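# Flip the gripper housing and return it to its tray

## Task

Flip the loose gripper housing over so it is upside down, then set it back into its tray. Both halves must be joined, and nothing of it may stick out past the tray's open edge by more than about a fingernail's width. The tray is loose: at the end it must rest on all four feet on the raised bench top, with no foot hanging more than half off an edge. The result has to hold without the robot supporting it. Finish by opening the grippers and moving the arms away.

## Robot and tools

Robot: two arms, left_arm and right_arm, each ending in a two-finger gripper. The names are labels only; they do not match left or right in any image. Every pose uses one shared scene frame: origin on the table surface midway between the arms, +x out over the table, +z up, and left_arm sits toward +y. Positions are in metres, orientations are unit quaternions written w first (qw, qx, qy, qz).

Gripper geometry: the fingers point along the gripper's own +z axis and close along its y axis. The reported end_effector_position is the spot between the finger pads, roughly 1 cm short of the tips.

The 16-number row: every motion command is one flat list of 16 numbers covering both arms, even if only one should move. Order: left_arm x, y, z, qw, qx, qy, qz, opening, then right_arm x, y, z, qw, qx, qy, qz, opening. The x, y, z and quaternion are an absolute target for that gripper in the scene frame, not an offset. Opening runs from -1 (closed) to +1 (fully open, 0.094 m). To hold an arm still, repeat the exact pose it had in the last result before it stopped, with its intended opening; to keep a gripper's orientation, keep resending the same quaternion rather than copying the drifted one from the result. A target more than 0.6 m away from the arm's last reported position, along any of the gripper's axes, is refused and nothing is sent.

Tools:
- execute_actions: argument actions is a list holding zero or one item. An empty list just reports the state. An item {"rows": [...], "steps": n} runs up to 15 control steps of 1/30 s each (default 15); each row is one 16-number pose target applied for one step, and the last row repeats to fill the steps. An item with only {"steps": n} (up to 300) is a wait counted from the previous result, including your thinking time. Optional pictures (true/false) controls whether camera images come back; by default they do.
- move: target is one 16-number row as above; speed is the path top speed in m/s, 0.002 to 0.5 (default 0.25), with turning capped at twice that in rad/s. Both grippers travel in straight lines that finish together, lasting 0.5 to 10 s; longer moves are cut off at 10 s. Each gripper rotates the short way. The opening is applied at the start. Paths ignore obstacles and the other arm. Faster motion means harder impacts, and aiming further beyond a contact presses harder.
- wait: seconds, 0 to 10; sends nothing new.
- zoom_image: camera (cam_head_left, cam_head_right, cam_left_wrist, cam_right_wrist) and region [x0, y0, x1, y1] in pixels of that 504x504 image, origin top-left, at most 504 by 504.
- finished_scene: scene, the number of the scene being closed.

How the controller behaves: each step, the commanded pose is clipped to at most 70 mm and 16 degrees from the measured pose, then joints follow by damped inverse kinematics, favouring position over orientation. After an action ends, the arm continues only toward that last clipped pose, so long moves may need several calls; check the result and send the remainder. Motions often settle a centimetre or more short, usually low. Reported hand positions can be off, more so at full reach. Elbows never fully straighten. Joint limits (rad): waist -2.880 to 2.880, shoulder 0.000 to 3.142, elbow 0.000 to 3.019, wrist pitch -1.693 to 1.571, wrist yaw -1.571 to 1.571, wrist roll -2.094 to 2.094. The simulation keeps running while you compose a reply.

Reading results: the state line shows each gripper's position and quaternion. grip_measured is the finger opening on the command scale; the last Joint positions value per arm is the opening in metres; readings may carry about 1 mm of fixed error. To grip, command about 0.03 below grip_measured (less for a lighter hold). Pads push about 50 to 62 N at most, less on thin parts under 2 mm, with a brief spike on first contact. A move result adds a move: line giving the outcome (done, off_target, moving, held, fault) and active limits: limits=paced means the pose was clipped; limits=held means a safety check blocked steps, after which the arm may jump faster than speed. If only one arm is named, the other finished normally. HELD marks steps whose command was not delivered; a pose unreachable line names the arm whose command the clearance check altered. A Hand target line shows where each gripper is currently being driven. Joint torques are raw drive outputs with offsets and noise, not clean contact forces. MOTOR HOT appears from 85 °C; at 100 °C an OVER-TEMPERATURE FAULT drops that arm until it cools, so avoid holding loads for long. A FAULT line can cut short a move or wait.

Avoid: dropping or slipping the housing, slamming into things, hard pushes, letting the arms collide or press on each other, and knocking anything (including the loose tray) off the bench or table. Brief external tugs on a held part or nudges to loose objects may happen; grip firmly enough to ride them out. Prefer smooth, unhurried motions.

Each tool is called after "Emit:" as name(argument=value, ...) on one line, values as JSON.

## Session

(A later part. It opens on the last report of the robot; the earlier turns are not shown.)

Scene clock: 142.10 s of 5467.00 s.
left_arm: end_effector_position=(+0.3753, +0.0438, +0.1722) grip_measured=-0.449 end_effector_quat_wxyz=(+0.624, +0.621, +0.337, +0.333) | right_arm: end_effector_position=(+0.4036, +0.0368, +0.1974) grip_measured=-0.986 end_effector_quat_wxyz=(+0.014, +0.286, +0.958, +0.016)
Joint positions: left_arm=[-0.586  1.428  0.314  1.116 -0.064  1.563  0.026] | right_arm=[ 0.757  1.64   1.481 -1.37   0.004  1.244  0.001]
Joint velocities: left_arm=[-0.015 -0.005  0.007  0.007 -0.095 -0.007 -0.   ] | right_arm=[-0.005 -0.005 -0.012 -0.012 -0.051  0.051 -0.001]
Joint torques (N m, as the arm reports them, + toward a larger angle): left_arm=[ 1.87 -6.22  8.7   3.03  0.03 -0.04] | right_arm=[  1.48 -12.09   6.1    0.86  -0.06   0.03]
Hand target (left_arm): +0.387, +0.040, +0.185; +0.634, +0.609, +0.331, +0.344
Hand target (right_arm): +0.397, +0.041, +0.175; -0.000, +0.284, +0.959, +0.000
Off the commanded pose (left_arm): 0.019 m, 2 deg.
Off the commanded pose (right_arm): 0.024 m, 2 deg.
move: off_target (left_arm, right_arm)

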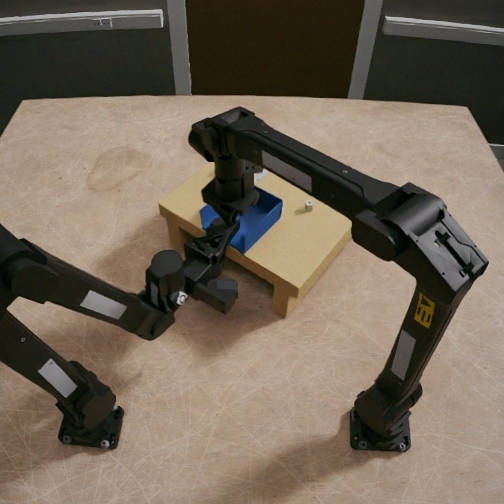

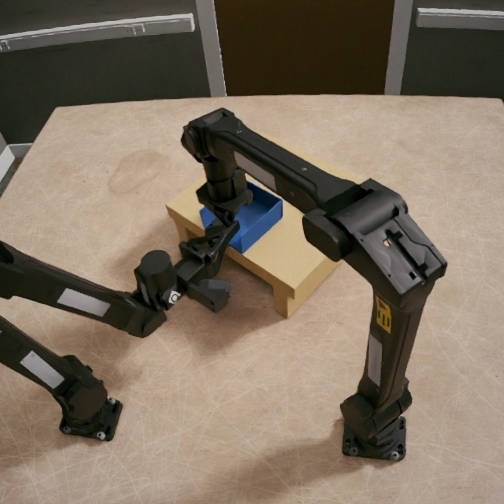

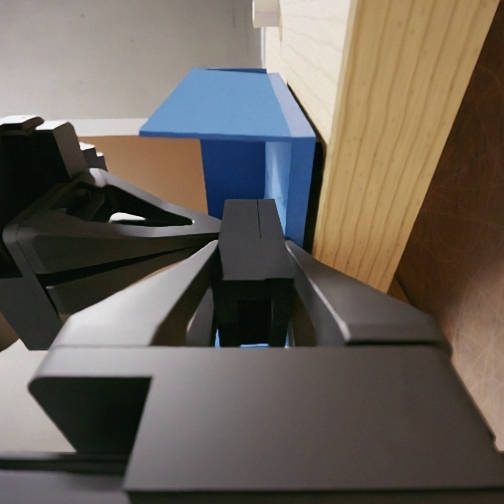

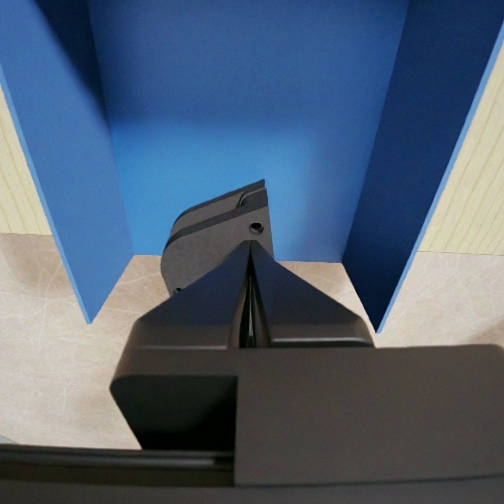

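Emit:
move(target=[0.388,0.039,0.185,0.634,0.609,0.3306,0.344,-0.5, 0.44,0.02,0.27,0,0.284,0.959,0,-1], speed=0.1)

Emit:
move(target=[0.315,0.09,0.20,0.634,0.609,0.3306,0.344,-0.5, 0.44,0.02,0.27,0,0.284,0.959,0,-1], speed=0.08)

Emit:
move(target=[0.315,0.095,0.20,0.678,0.201,0.678,-0.201,-0.5, 0.44,0.02,0.27,0,0.284,0.959,0,-1], speed=0.4)

Emit:
move(target=[0.32,0.10,0.20,0.344,-0.3306,0.609,-0.634,-0.5, 0.44,0.02,0.27,0,0.284,0.959,0,-1], speed=0.4)

Scene clock: 147.93 s of 5467.00 s.
left_arm: end_effector_position=(+0.3761, +0.0434, +0.1725) grip_measured=-0.449 end_effector_quat_wxyz=(+0.624, +0.621, +0.337, +0.333) | right_arm: end_effector_position=(+0.4276, +0.0137, +0.2627) grip_measured=-0.986 end_effector_quat_wxyz=(-0.003, +0.287, +0.958, -0.007)
Joint positions: left_arm=[-0.586  1.43   0.316  1.116 -0.064  1.564  0.026] | right_arm=[ 0.693  1.68   1.704 -1.608  0.004  1.182  0.001]
Joint velocities: left_arm=[-0.005 -0.015 -0.012 -0.002  0.007  0.066  0.   ] | right_arm=[-0.015 -0.005  0.002 -0.022 -0.007 -0.037 -0.002]
Joint torques (N m, as the arm reports them, + toward a larger angle): left_arm=[ 1.99 -6.53  8.5   2.99  0.05 -0.04] | right_arm=[ -0.03 -13.72  11.24   0.1    0.01  -0.17]
Hand target (left_arm): +0.387, +0.040, +0.185; +0.634, +0.609, +0.330, +0.344
Hand target (right_arm): +0.439, +0.018, +0.270; +0.001, +0.284, +0.959, +0.000
Off the commanded pose (left_arm): 0.018 m, 2 deg.
Off the commanded pose (right_arm): 0.016 m, 1 deg.
After step 90, 1.63 s passed at rest.
move: off_target (left_arm, right_arm)

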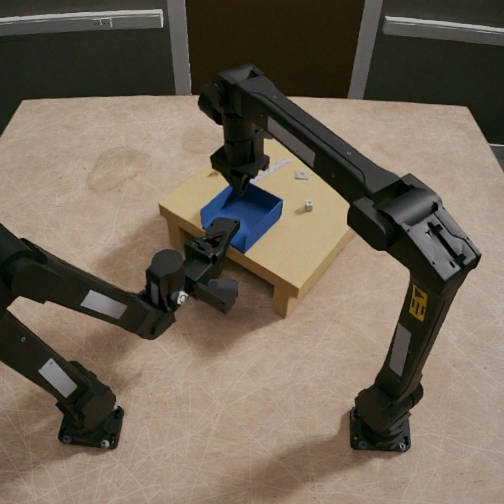

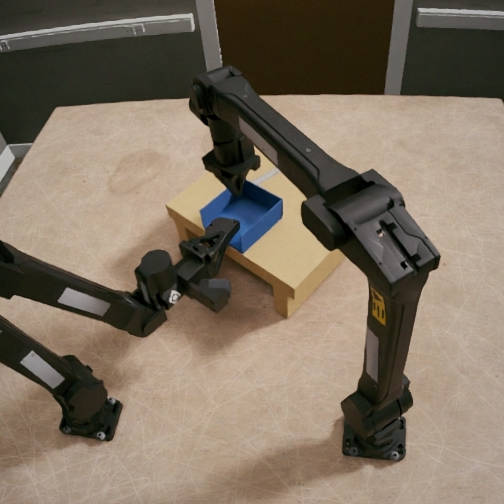

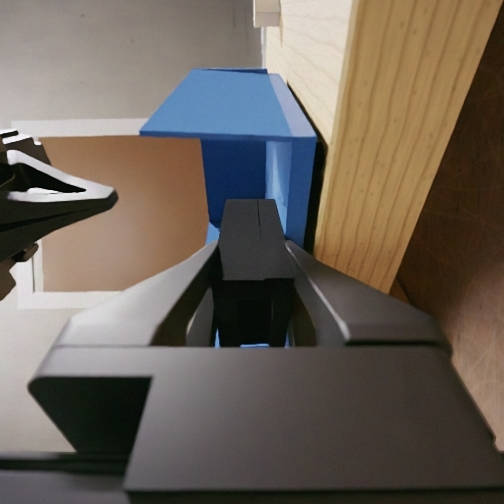

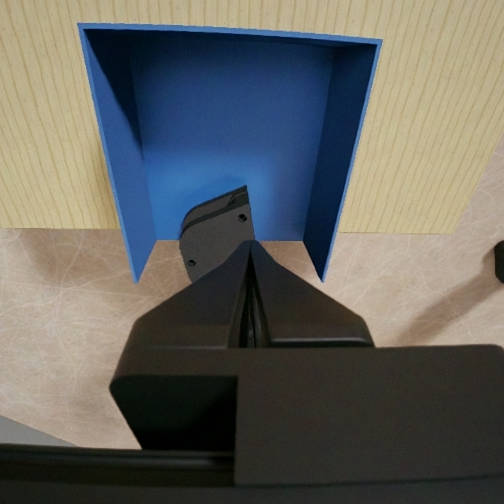

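Scene clock: 149.27 s of 5467.00 s.
left_arm: end_effector_position=(+0.3147, +0.0919, +0.2016) grip_measured=-0.449 end_effector_quat_wxyz=(+0.636, +0.605, +0.334, +0.342) | right_arm: end_effector_position=(+0.4282, +0.0141, +0.2609) grip_measured=-0.986 end_effector_quat_wxyz=(-0.005, +0.286, +0.958, -0.009)
Joint positions: left_arm=[-0.586  1.052  0.139  0.958 -0.074  1.564  0.026] | right_arm=[ 0.693  1.686  1.706 -1.611  0.004  1.181  0.001]
Joint velocities: left_arm=[ 0.005 -0.005  0.017 -0.017  0.066  0.037  0.001] | right_arm=[-0.015  0.005 -0.012 -0.007 -0.037  0.022 -0.   ]
Joint torques (N m, as the arm reports them, + toward a larger angle): left_arm=[ 0.72 -2.84  7.48  2.09 -0.17 -0.05] | right_arm=[ -0.16 -13.6   11.49   0.12  -0.02  -0.16]
Hand target (left_arm): +0.314, +0.090, +0.201; +0.634, +0.609, +0.330, +0.344
Hand target (right_arm): +0.439, +0.019, +0.270; +0.000, +0.284, +0.959, +0.000
Off the commanded pose (left_arm): 0.003 m, 1 deg.
Off the commanded pose (right_arm): 0.016 m, 1 deg.
move: off_target (right_arm)

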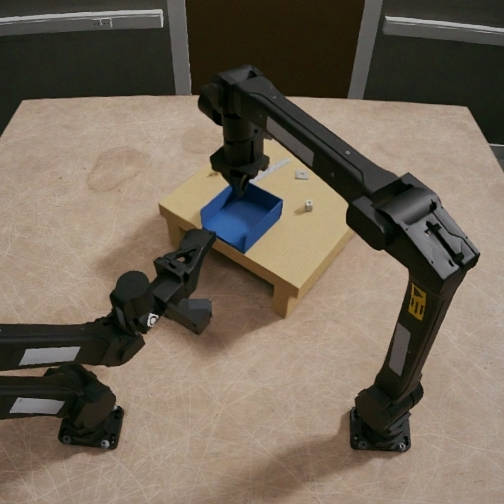

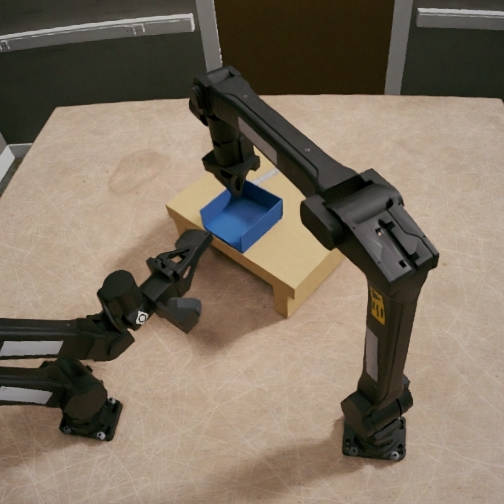

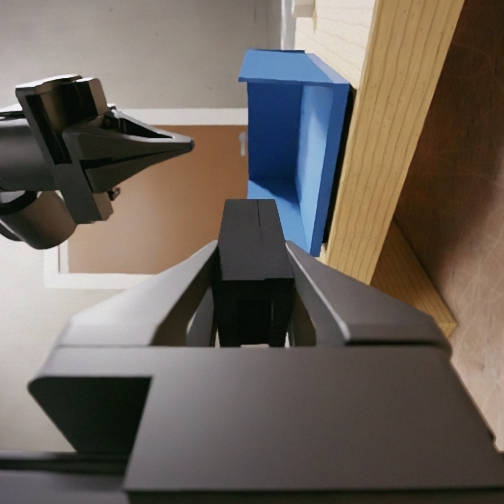

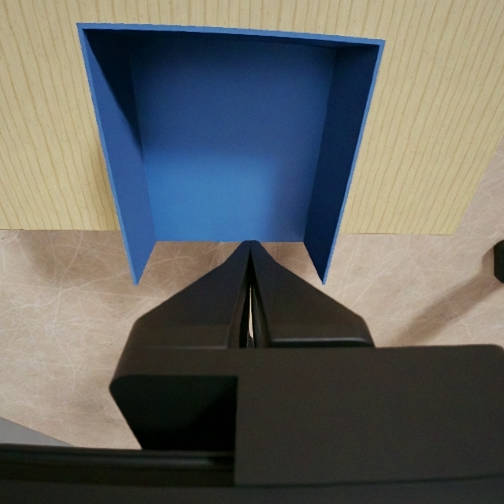

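Scene clock: 151.90 s of 5467.00 s.
left_arm: end_effector_position=(+0.3117, +0.0938, +0.1945) grip_measured=-0.449 end_effector_quat_wxyz=(+0.675, +0.209, +0.679, -0.198) | right_arm: end_effector_position=(+0.4282, +0.0141, +0.2609) grip_measured=-0.986 end_effector_quat_wxyz=(-0.005, +0.286, +0.958, -0.009)
Joint positions: left_arm=[-0.579  0.991  0.139  0.842 -0.057  0.013  0.026] | right_arm=[ 0.693  1.686  1.706 -1.611  0.004  1.181  0.001]
Joint velocities: left_arm=[-0.015 -0.005 -0.007 -0.017  0.007 -0.051 -0.   ] | right_arm=[-0.005 -0.015  0.007 -0.002  0.051 -0.007  0.001]
Joint torques (N m, as the arm reports them, + toward a larger angle): left_arm=[ 2.07 -3.71  8.45  1.89  0.04 -0.16] | right_arm=[ -0.25 -13.79  11.45   0.1   -0.02  -0.16]
Hand target (left_arm): +0.315, +0.095, +0.200; +0.678, +0.201, +0.678, -0.201
Hand target (right_arm): +0.439, +0.019, +0.270; +0.001, +0.284, +0.959, +0.000
Off the commanded pose (left_arm): 0.007 m, 1 deg.
Off the commanded pose (right_arm): 0.016 m, 1 deg.
move: off_target (right_arm)

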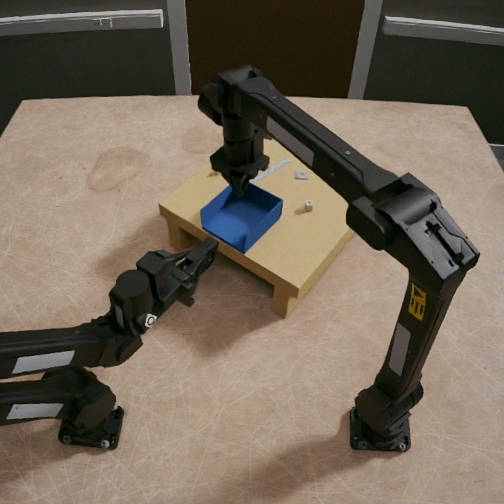

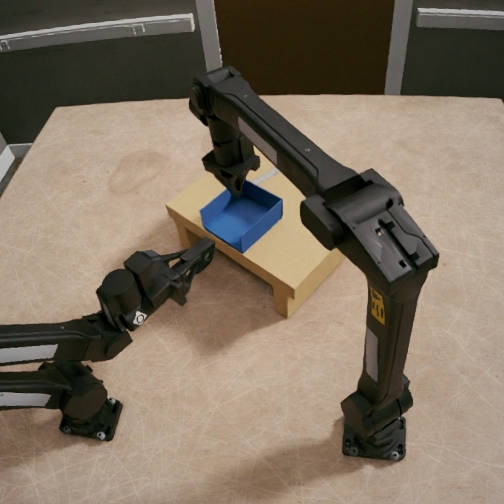

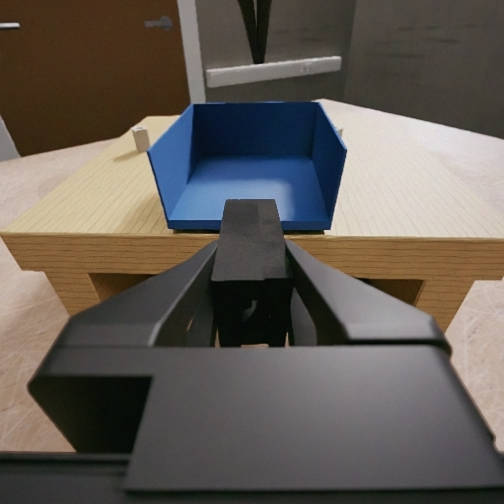

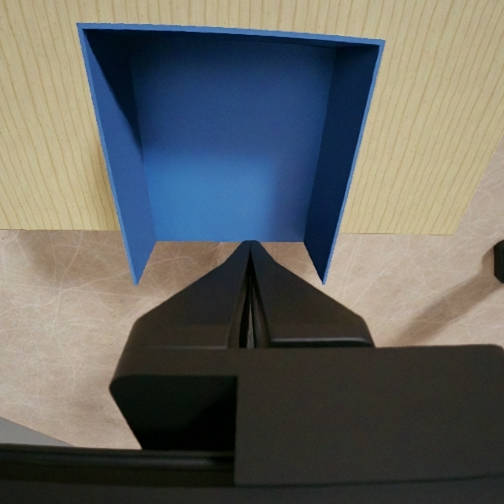

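Scene clock: 154.57 s of 5467.00 s.
left_arm: end_effector_position=(+0.3183, +0.0972, +0.1981) grip_measured=-0.448 end_effector_quat_wxyz=(+0.343, -0.325, +0.617, -0.629) | right_arm: end_effector_position=(+0.4282, +0.0141, +0.2609) grip_measured=-0.986 end_effector_quat_wxyz=(-0.005, +0.286, +0.958, -0.009)
Joint positions: left_arm=[-0.541  1.045  0.139  0.934 -0.015 -1.557  0.026] | right_arm=[ 0.693  1.686  1.706 -1.611  0.004  1.181  0.001]
Joint velocities: left_arm=[ 0.005  0.005 -0.002 -0.002 -0.022 -0.066  0.001] | right_arm=[ 0.015 -0.005 -0.007 -0.007 -0.022  0.007  0.001]
Joint torques (N m, as the arm reports them, + toward a larger angle): left_arm=[ 1.87 -2.19  7.18  3.11 -0.15 -0.06] | right_arm=[ -0.16 -13.74  11.43   0.08  -0.02  -0.16]
Hand target (left_arm): +0.320, +0.100, +0.200; +0.344, -0.330, +0.609, -0.634
Hand target (right_arm): +0.439, +0.019, +0.270; +0.001, +0.284, +0.959, +0.000
Off the commanded pose (left_arm): 0.004 m, 1 deg.
Off the commanded pose (right_arm): 0.016 m, 1 deg.
move: off_target (right_arm)

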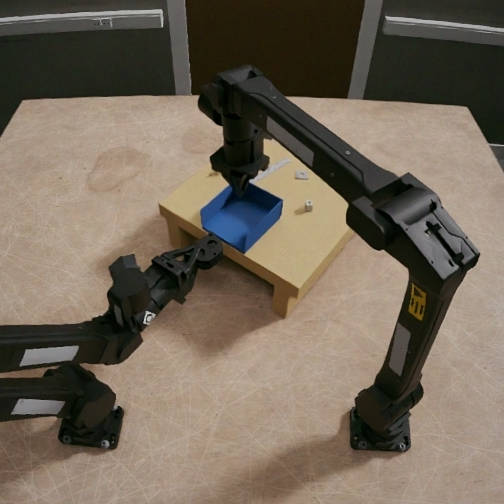

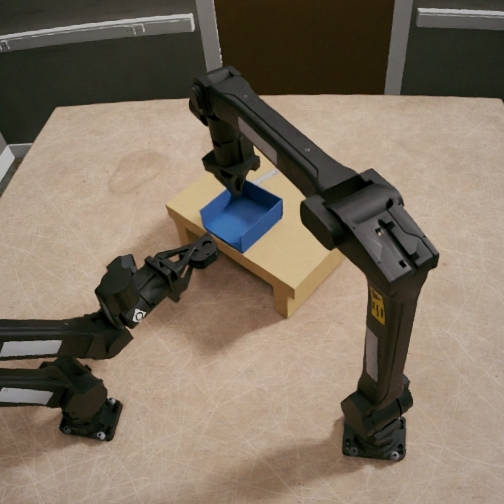

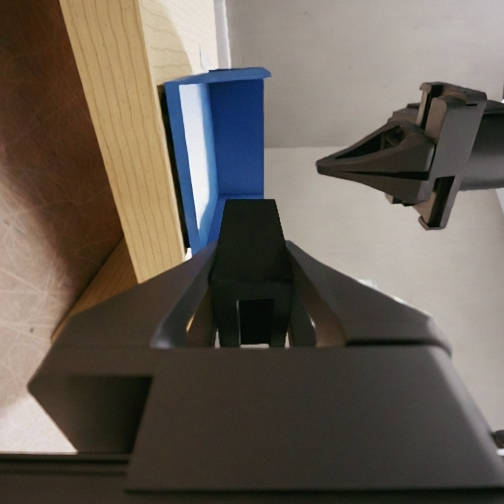

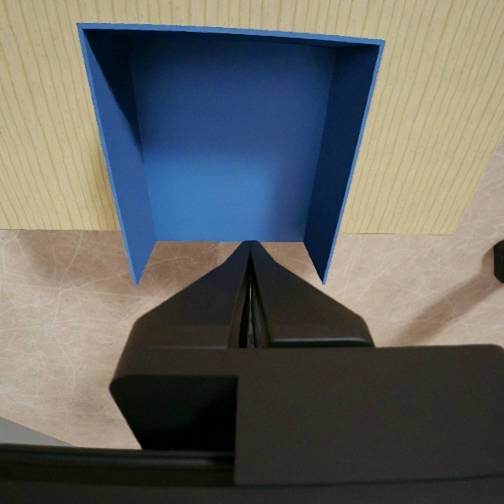

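Emit:
move(target=[0.399,0.059,0.191,0.344,-0.3306,0.609,-0.634,-0.5, 0.43,0.05,0.25,0,0.284,0.959,0,-1], speed=0.05)

Scene clock: 159.63 s of 5467.00 s.
left_arm: end_effector_position=(+0.3885, +0.0624, +0.1748) grip_measured=-0.448 end_effector_quat_wxyz=(+0.338, -0.333, +0.626, -0.619) | right_arm: end_effector_position=(+0.4217, +0.0382, +0.2478) grip_measured=-0.986 end_effector_quat_wxyz=(-0.006, +0.282, +0.959, -0.010)
Joint positions: left_arm=[-0.504  1.409  0.317  1.087  0.017 -1.56   0.026] | right_arm=[ 0.738  1.712  1.706 -1.588  0.003  1.217  0.001]
Joint velocities: left_arm=[-0.005  0.005  0.017 -0.002  0.037  0.007 -0.001] | right_arm=[ 0.005 -0.015 -0.007 -0.012  0.022 -0.022 -0.001]
Joint torques (N m, as the arm reports them, + toward a larger angle): left_arm=[ 2.03 -6.27  8.45  3.19  0.05 -0.04] | right_arm=[  0.93 -14.42  10.24   0.83  -0.05   0.07]
Hand target (left_arm): +0.399, +0.060, +0.190; +0.344, -0.330, +0.609, -0.634
Hand target (right_arm): +0.430, +0.050, +0.250; -0.001, +0.284, +0.959, +0.000
Off the commanded pose (left_arm): 0.020 m, 3 deg.
Off the commanded pose (right_arm): 0.015 m, 1 deg.
move: off_target (left_arm, right_arm)

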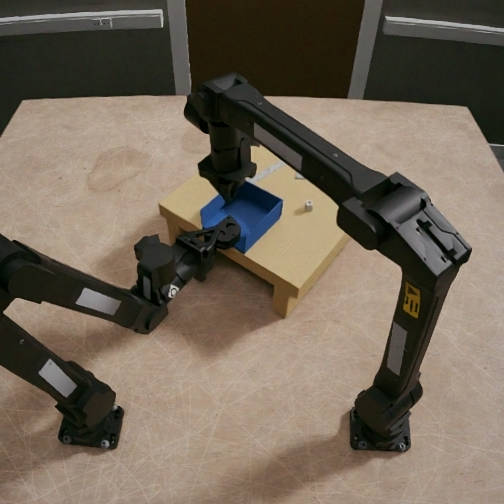

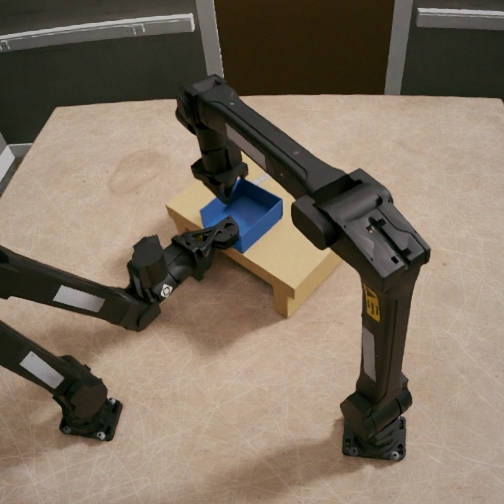

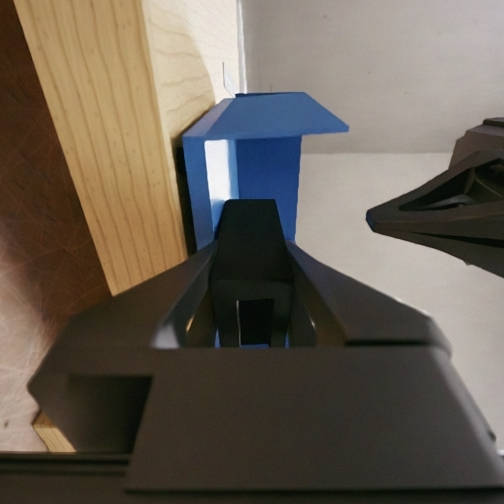

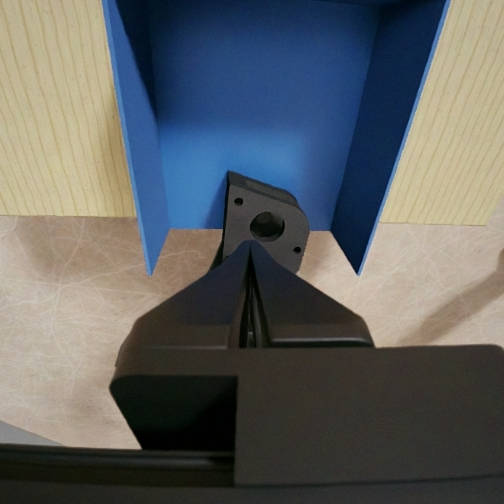

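Emit:
move(target=[0.399,0.059,0.188,0.344,-0.3306,0.609,-0.634,-0.5, 0.412,0.052,0.195,0,0.284,0.959,0,-1], speed=0.05)

Scene clock: 163.67 s of 5467.00 s.
left_arm: end_effector_position=(+0.3887, +0.0623, +0.1743) grip_measured=-0.448 end_effector_quat_wxyz=(+0.337, -0.333, +0.625, -0.620) | right_arm: end_effector_position=(+0.4157, +0.0481, +0.1985) grip_measured=-0.986 end_effector_quat_wxyz=(-0.000, +0.283, +0.959, -0.002)
Joint positions: left_arm=[-0.504  1.414  0.317  1.095  0.017 -1.563  0.026] | right_arm=[ 0.76   1.712  1.577 -1.44   0.003  1.241  0.001]
Joint velocities: left_arm=[-0.015 -0.015  0.002 -0.002  0.007 -0.051 -0.002] | right_arm=[-0.005  0.005 -0.017 -0.012  0.037 -0.007 -0.   ]
Joint torques (N m, as the arm reports them, + toward a larger angle): left_arm=[ 1.68 -5.59  8.28  3.2  -0.07 -0.04] | right_arm=[  1.01 -15.6    6.98   0.95  -0.03   0.04]
Hand target (left_arm): +0.398, +0.060, +0.188; +0.344, -0.330, +0.609, -0.634
Hand target (right_arm): +0.413, +0.053, +0.195; -0.000, +0.284, +0.959, +0.000
Off the commanded pose (left_arm): 0.017 m, 3 deg.
Off the commanded pose (right_arm): 0.006 m, 0 deg.
move: off_target (left_arm)

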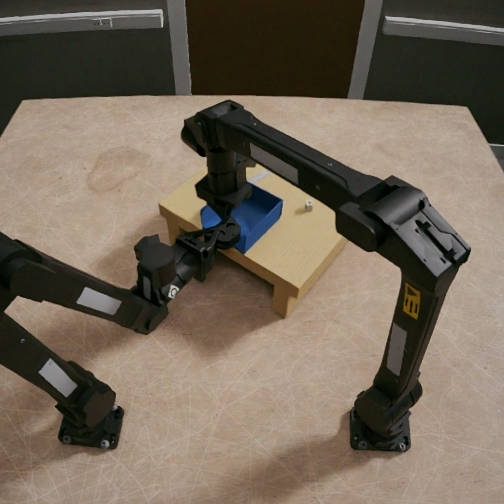

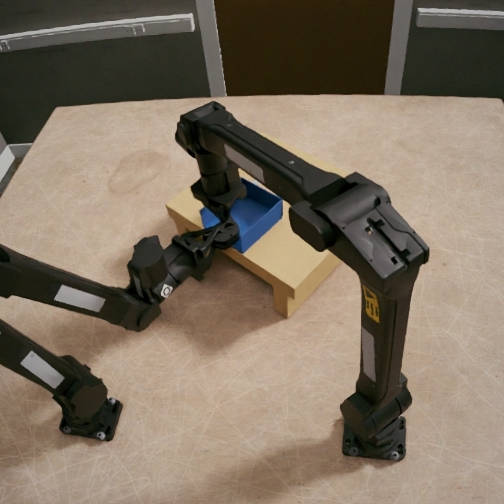

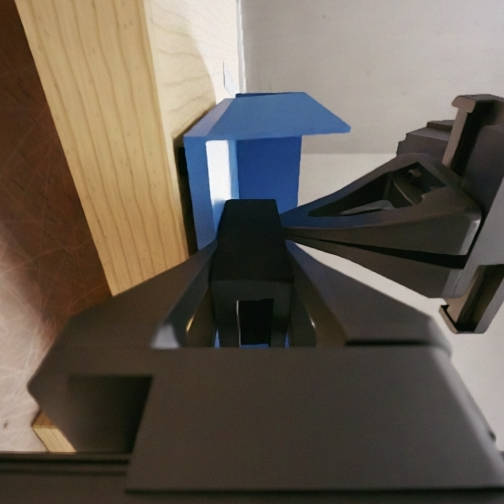

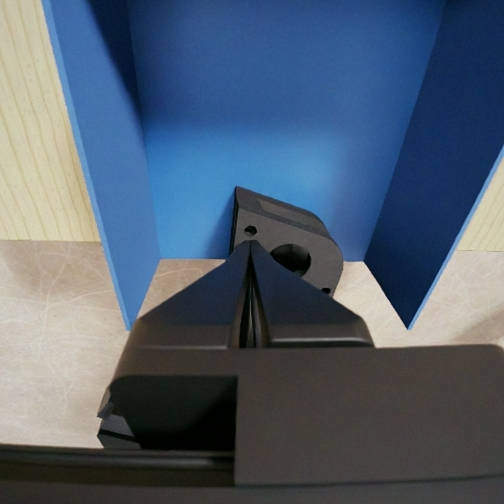

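Press, release left, then drag in.

Emit:
move(target=[0.399,0.059,0.188,0.344,-0.3306,0.609,-0.634,-0.5, 0.411,0.051,0.177,0,0.284,0.959,0,-1], speed=0.03)

Emit:
move(target=[0.399,0.059,0.188,0.344,-0.3306,0.609,-0.634,-0.1, 0.411,0.051,0.177,0,0.284,0.959,0,-1], speed=0.03)

Emit:
move(target=[0.399,0.059,0.188,0.344,-0.3306,0.609,-0.634,-0.1, 0.462,0.015,0.172,0,0.284,0.959,0,-1], speed=0.03)

Scene clock: 167.73 s of 5467.00 s.
left_arm: end_effector_position=(+0.3887, +0.0623, +0.1742) grip_measured=-0.448 end_effector_quat_wxyz=(+0.336, -0.334, +0.624, -0.621) | right_arm: end_effector_position=(+0.4156, +0.0480, +0.1977) grip_measured=-0.986 end_effector_quat_wxyz=(+0.010, +0.284, +0.959, +0.011)
Joint positions: left_arm=[-0.504  1.415  0.317  1.095  0.017 -1.566  0.026] | right_arm=[ 0.76   1.691  1.546 -1.397  0.003  1.242  0.001]
Joint velocities: left_arm=[-0.005 -0.005 -0.002 -0.037 -0.037  0.007 -0.002] | right_arm=[-0.015  0.005  0.002 -0.007 -0.007 -0.007 -0.   ]
Joint torques (N m, as the arm reports them, + toward a larger angle): left_arm=[ 1.75 -6.53  8.26  3.21 -0.05  0.  ] | right_arm=[  1.13 -13.57   5.87   1.2    0.     0.04]
Hand target (left_arm): +0.398, +0.060, +0.188; +0.344, -0.330, +0.609, -0.634
Hand target (right_arm): +0.411, +0.051, +0.177; +0.000, +0.284, +0.959, -0.000
Off the commanded pose (left_arm): 0.018 m, 3 deg.
Off the commanded pose (right_arm): 0.021 m, 2 deg.
After step 90, 0.10 s passed at rest.
move: off_target (left_arm, right_arm)

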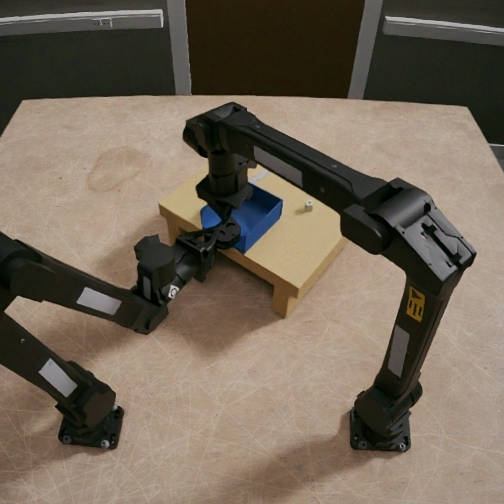

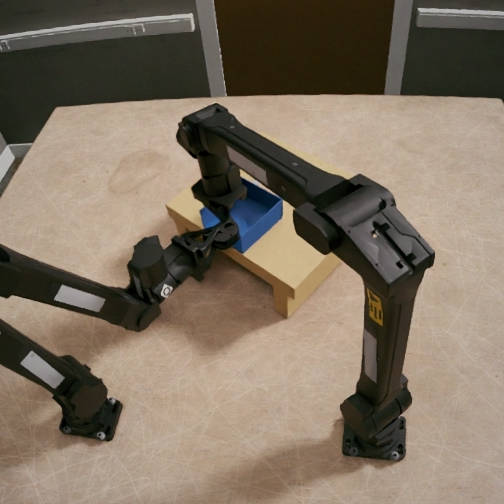

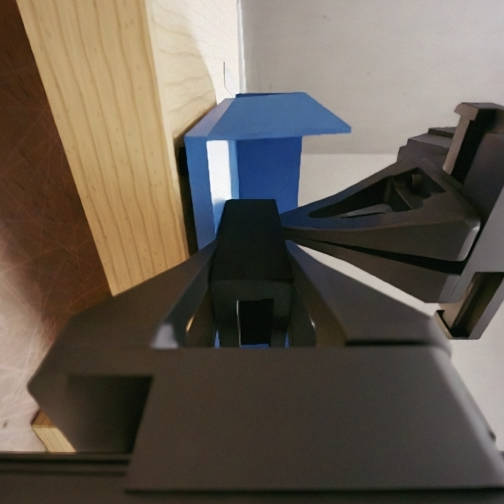

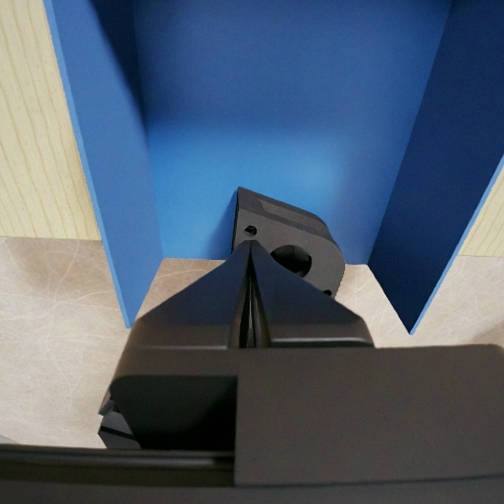

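Scene clock: 168.70 s of 5467.00 s.
left_arm: end_effector_position=(+0.3887, +0.0623, +0.1749) grip_measured=-0.102 end_effector_quat_wxyz=(+0.337, -0.334, +0.623, -0.622) | right_arm: end_effector_position=(+0.4151, +0.0479, +0.1971) grip_measured=-0.986 end_effector_quat_wxyz=(+0.010, +0.283, +0.959, +0.011)
Joint positions: left_arm=[-0.504  1.415  0.317  1.098  0.017 -1.566  0.042] | right_arm=[ 0.76   1.69   1.543 -1.395  0.003  1.242  0.001]
Joint velocities: left_arm=[-0.005 -0.005  0.002 -0.002  0.037 -0.022  0.   ] | right_arm=[-0.005  0.015  0.012  0.002  0.022 -0.007  0.   ]
Joint torques (N m, as the arm reports them, + toward a larger angle): left_arm=[ 1.77 -6.73  8.25  3.08 -0.04 -0.01] | right_arm=[  1.07 -13.51   6.08   1.1   -0.01   0.04]
Hand target (left_arm): +0.398, +0.060, +0.188; +0.344, -0.330, +0.609, -0.634
Hand target (right_arm): +0.411, +0.051, +0.177; -0.000, +0.284, +0.959, -0.000
Off the commanded pose (left_arm): 0.017 m, 2 deg.
Off the commanded pose (right_arm): 0.021 m, 2 deg.
move: off_target (left_arm, right_arm)

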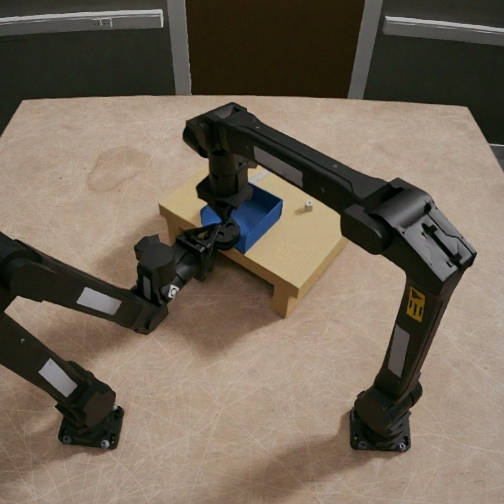

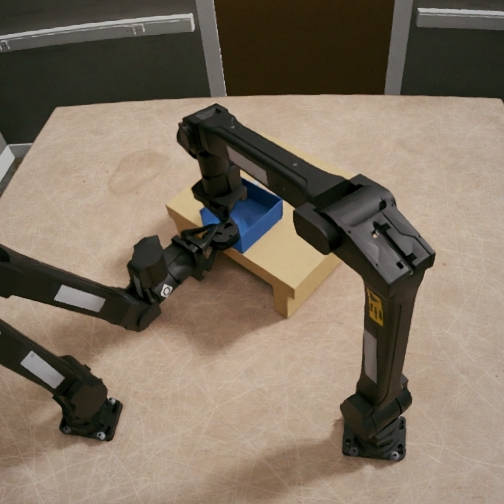

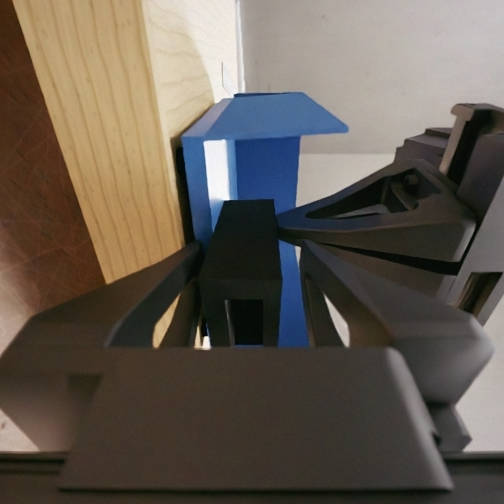

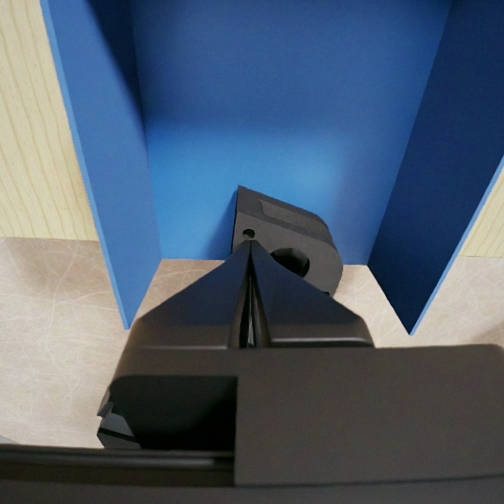

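Scene clock: 171.07 s of 5467.00 s.
left_arm: end_effector_position=(+0.3887, +0.0623, +0.1749) grip_measured=-0.102 end_effector_quat_wxyz=(+0.337, -0.334, +0.623, -0.622) | right_arm: end_effector_position=(+0.4473, +0.0146, +0.1966) grip_measured=-0.986 end_effector_quat_wxyz=(+0.011, +0.282, +0.959, +0.012)
Joint positions: left_arm=[-0.504  1.415  0.317  1.098  0.017 -1.566  0.042] | right_arm=[ 0.672  1.705  1.562 -1.395  0.001  1.151  0.001]
Joint velocities: left_arm=[-0.005  0.005 -0.007 -0.002 -0.037 -0.022  0.   ] | right_arm=[-0.015 -0.015  0.007  0.002  0.007 -0.022 -0.   ]
Joint torques (N m, as the arm reports them, + toward a larger angle): left_arm=[ 1.8  -6.58  8.26  3.11 -0.05  0.  ] | right_arm=[ -0.99 -10.64   8.85   1.02   0.17  -0.18]
Hand target (left_arm): +0.398, +0.060, +0.188; +0.344, -0.330, +0.609, -0.634
Hand target (right_arm): +0.461, +0.014, +0.172; +0.001, +0.284, +0.959, -0.000
Off the commanded pose (left_arm): 0.017 m, 2 deg.
Off the commanded pose (right_arm): 0.029 m, 2 deg.
move: off_target (left_arm, right_arm)

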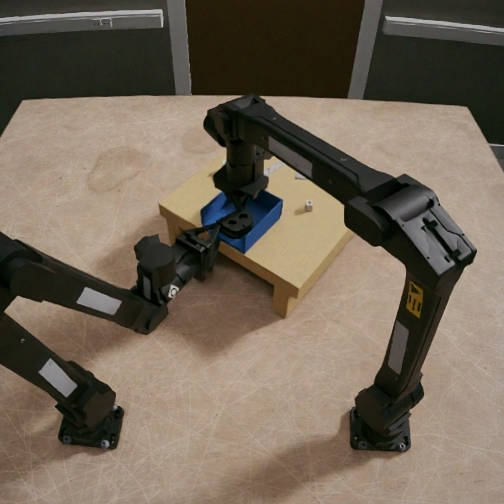

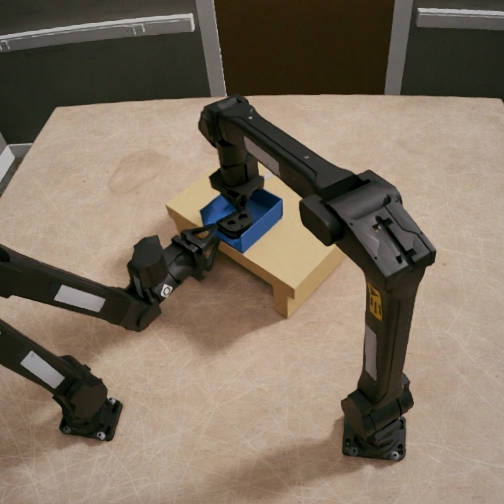

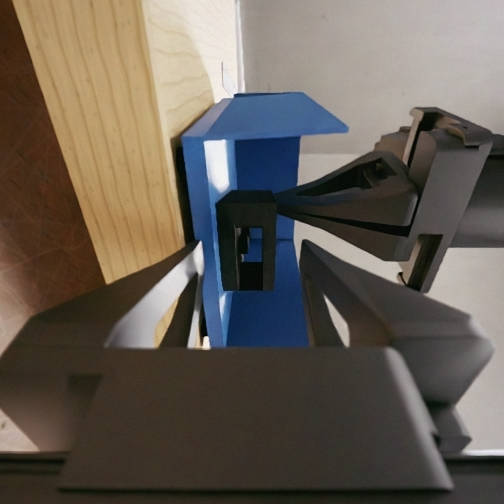

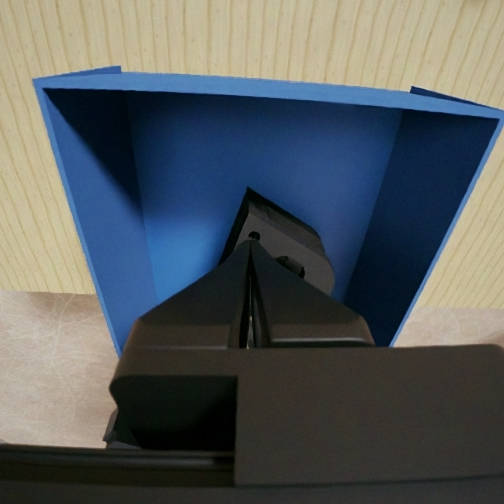

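Emit:
move(target=[0.31,0.105,0.2,0.344,-0.3306,0.609,-0.634,-0.1, 0.455,0.015,0.29,0,0.284,0.959,0,-1], speed=0.12)

Emit:
move(target=[0.29,0.115,0.22,0.678,0.201,0.678,-0.201,1, 0.3,-0.3,0.3,0,0.0,1,0,-1], speed=0.4)

Emit:
zoom_image(camera="cam_left_wrist", region=[150, 80, 350, 260])

Scene clock: 175.47 s of 5467.00 s.
left_arm: end_effector_position=(+0.3094, +0.1075, +0.2036) grip_measured=-0.102 end_effector_quat_wxyz=(+0.348, -0.329, +0.605, -0.635) | right_arm: end_effector_position=(+0.4430, +0.0119, +0.2833) grip_measured=-0.986 end_effector_quat_wxyz=(-0.004, +0.281, +0.960, -0.005)
Joint positions: left_arm=[-0.538  0.974  0.11   0.914 -0.028 -1.566  0.042] | right_arm=[ 0.672  1.716  1.804 -1.672  0.     1.15   0.001]
Joint velocities: left_arm=[-0.005 -0.005 -0.012 -0.002 -0.022  0.022 -0.   ] | right_arm=[ 0.005  0.015 -0.007 -0.002  0.022  0.022  0.001]
Joint torques (N m, as the arm reports them, + toward a larger angle): left_arm=[ 0.5  -1.89  7.75  1.82 -0.15  0.01] | right_arm=[ -0.5  -14.59  10.9    0.08   0.06  -0.09]
Hand target (left_arm): +0.309, +0.105, +0.202; +0.344, -0.331, +0.609, -0.634
Hand target (right_arm): +0.453, +0.014, +0.290; +0.000, +0.284, +0.959, +0.000
Off the commanded pose (left_arm): 0.004 m, 1 deg.
Off the commanded pose (right_arm): 0.014 m, 1 deg.
move: off_target (right_arm)

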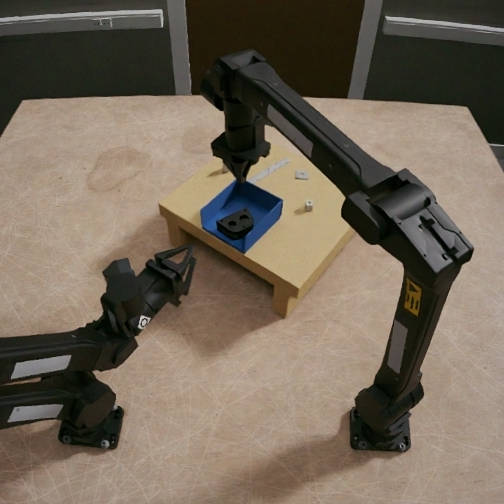

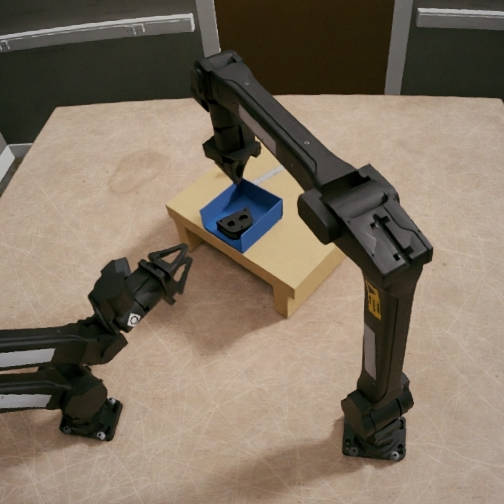

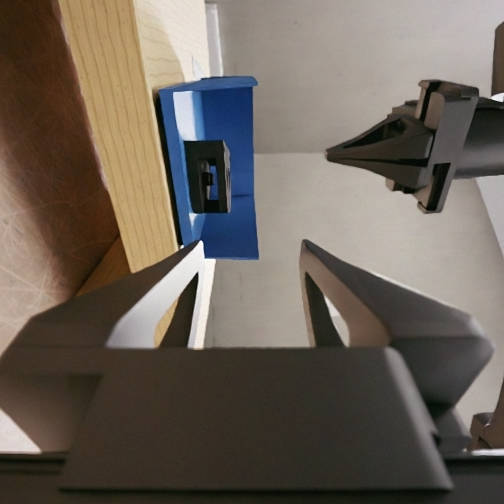

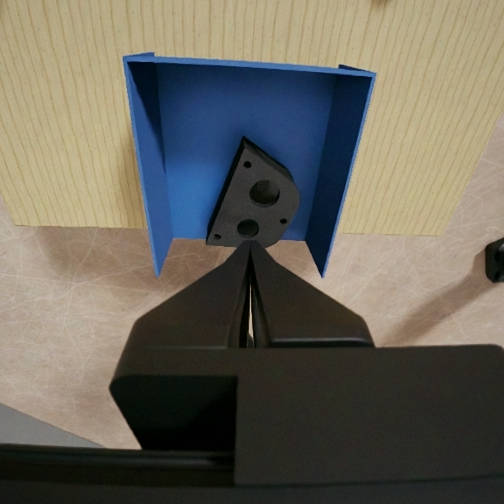

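Scene clock: 178.10 s of 5467.00 s.
left_arm: end_effector_position=(+0.2889, +0.1187, +0.2145) grip_measured=+1.000 end_effector_quat_wxyz=(+0.674, +0.195, +0.683, -0.202) | right_arm: end_effector_position=(+0.3050, -0.3030, +0.3013) grip_measured=-0.986 end_effector_quat_wxyz=(+0.011, +0.006, +1.000, -0.009)
Joint positions: left_arm=[-0.554  0.658  0.11   0.539 -0.045 -0.013  0.094] | right_arm=[ 0.002  1.112  1.235 -1.67   0.016 -0.078  0.001]
Joint velocities: left_arm=[ 0.005  0.005  0.007 -0.012  0.022 -0.051  0.   ] | right_arm=[-0.015 -0.005  0.002 -0.012 -0.022 -0.037 -0.001]
Joint torques (N m, as the arm reports them, + toward a larger angle): left_arm=[ 0.52 -0.73 10.41  1.81 -0.16  0.1 ] | right_arm=[ 0.3  -5.9   7.11  0.28 -0.01 -0.15]
Hand target (left_arm): +0.289, +0.116, +0.222; +0.678, +0.201, +0.678, -0.201
Hand target (right_arm): +0.301, -0.303, +0.300; +0.005, +0.000, +1.000, -0.008
Off the commanded pose (left_arm): 0.007 m, 1 deg.
Off the commanded pose (right_arm): 0.006 m, 2 deg.
move: done

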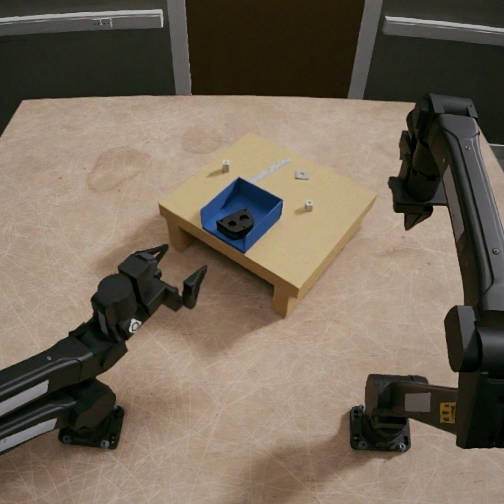

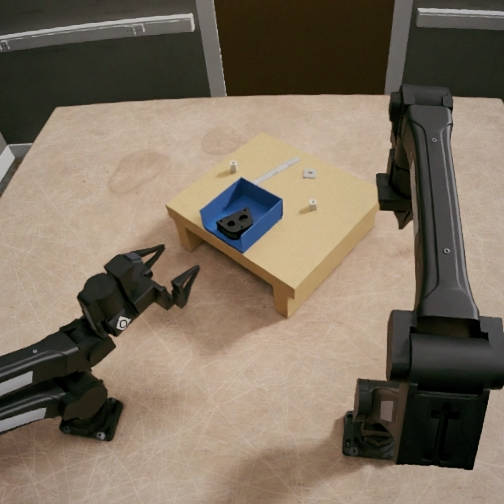

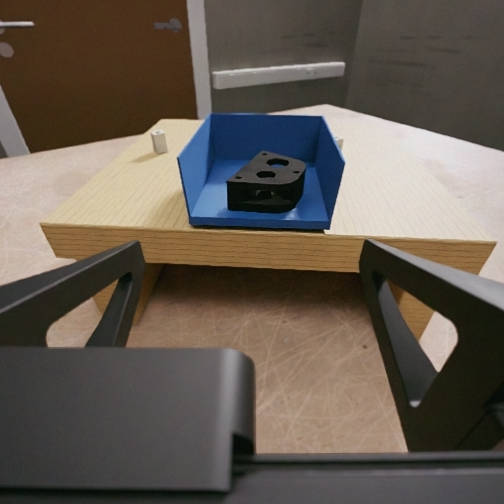

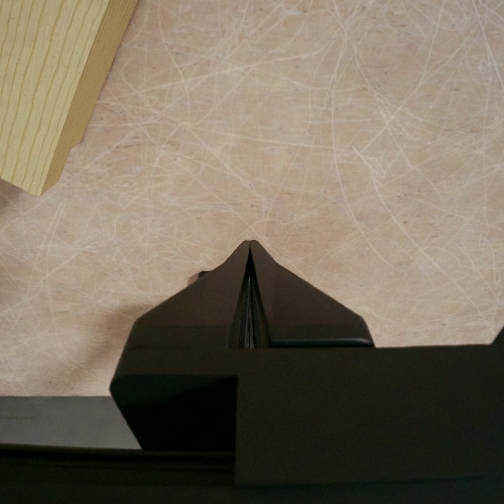

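Region (150, 80, 350, 260) of cam_left_wrist's 504x504 image, scaled by 2.520, with more detail than that image has; it fills the top 454 rows of this view, and the rest is white.

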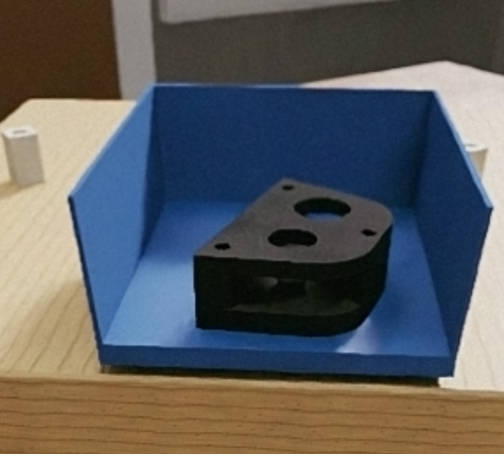

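Emit:
finished_scene(scene=1)

The scene is finished: the task was done.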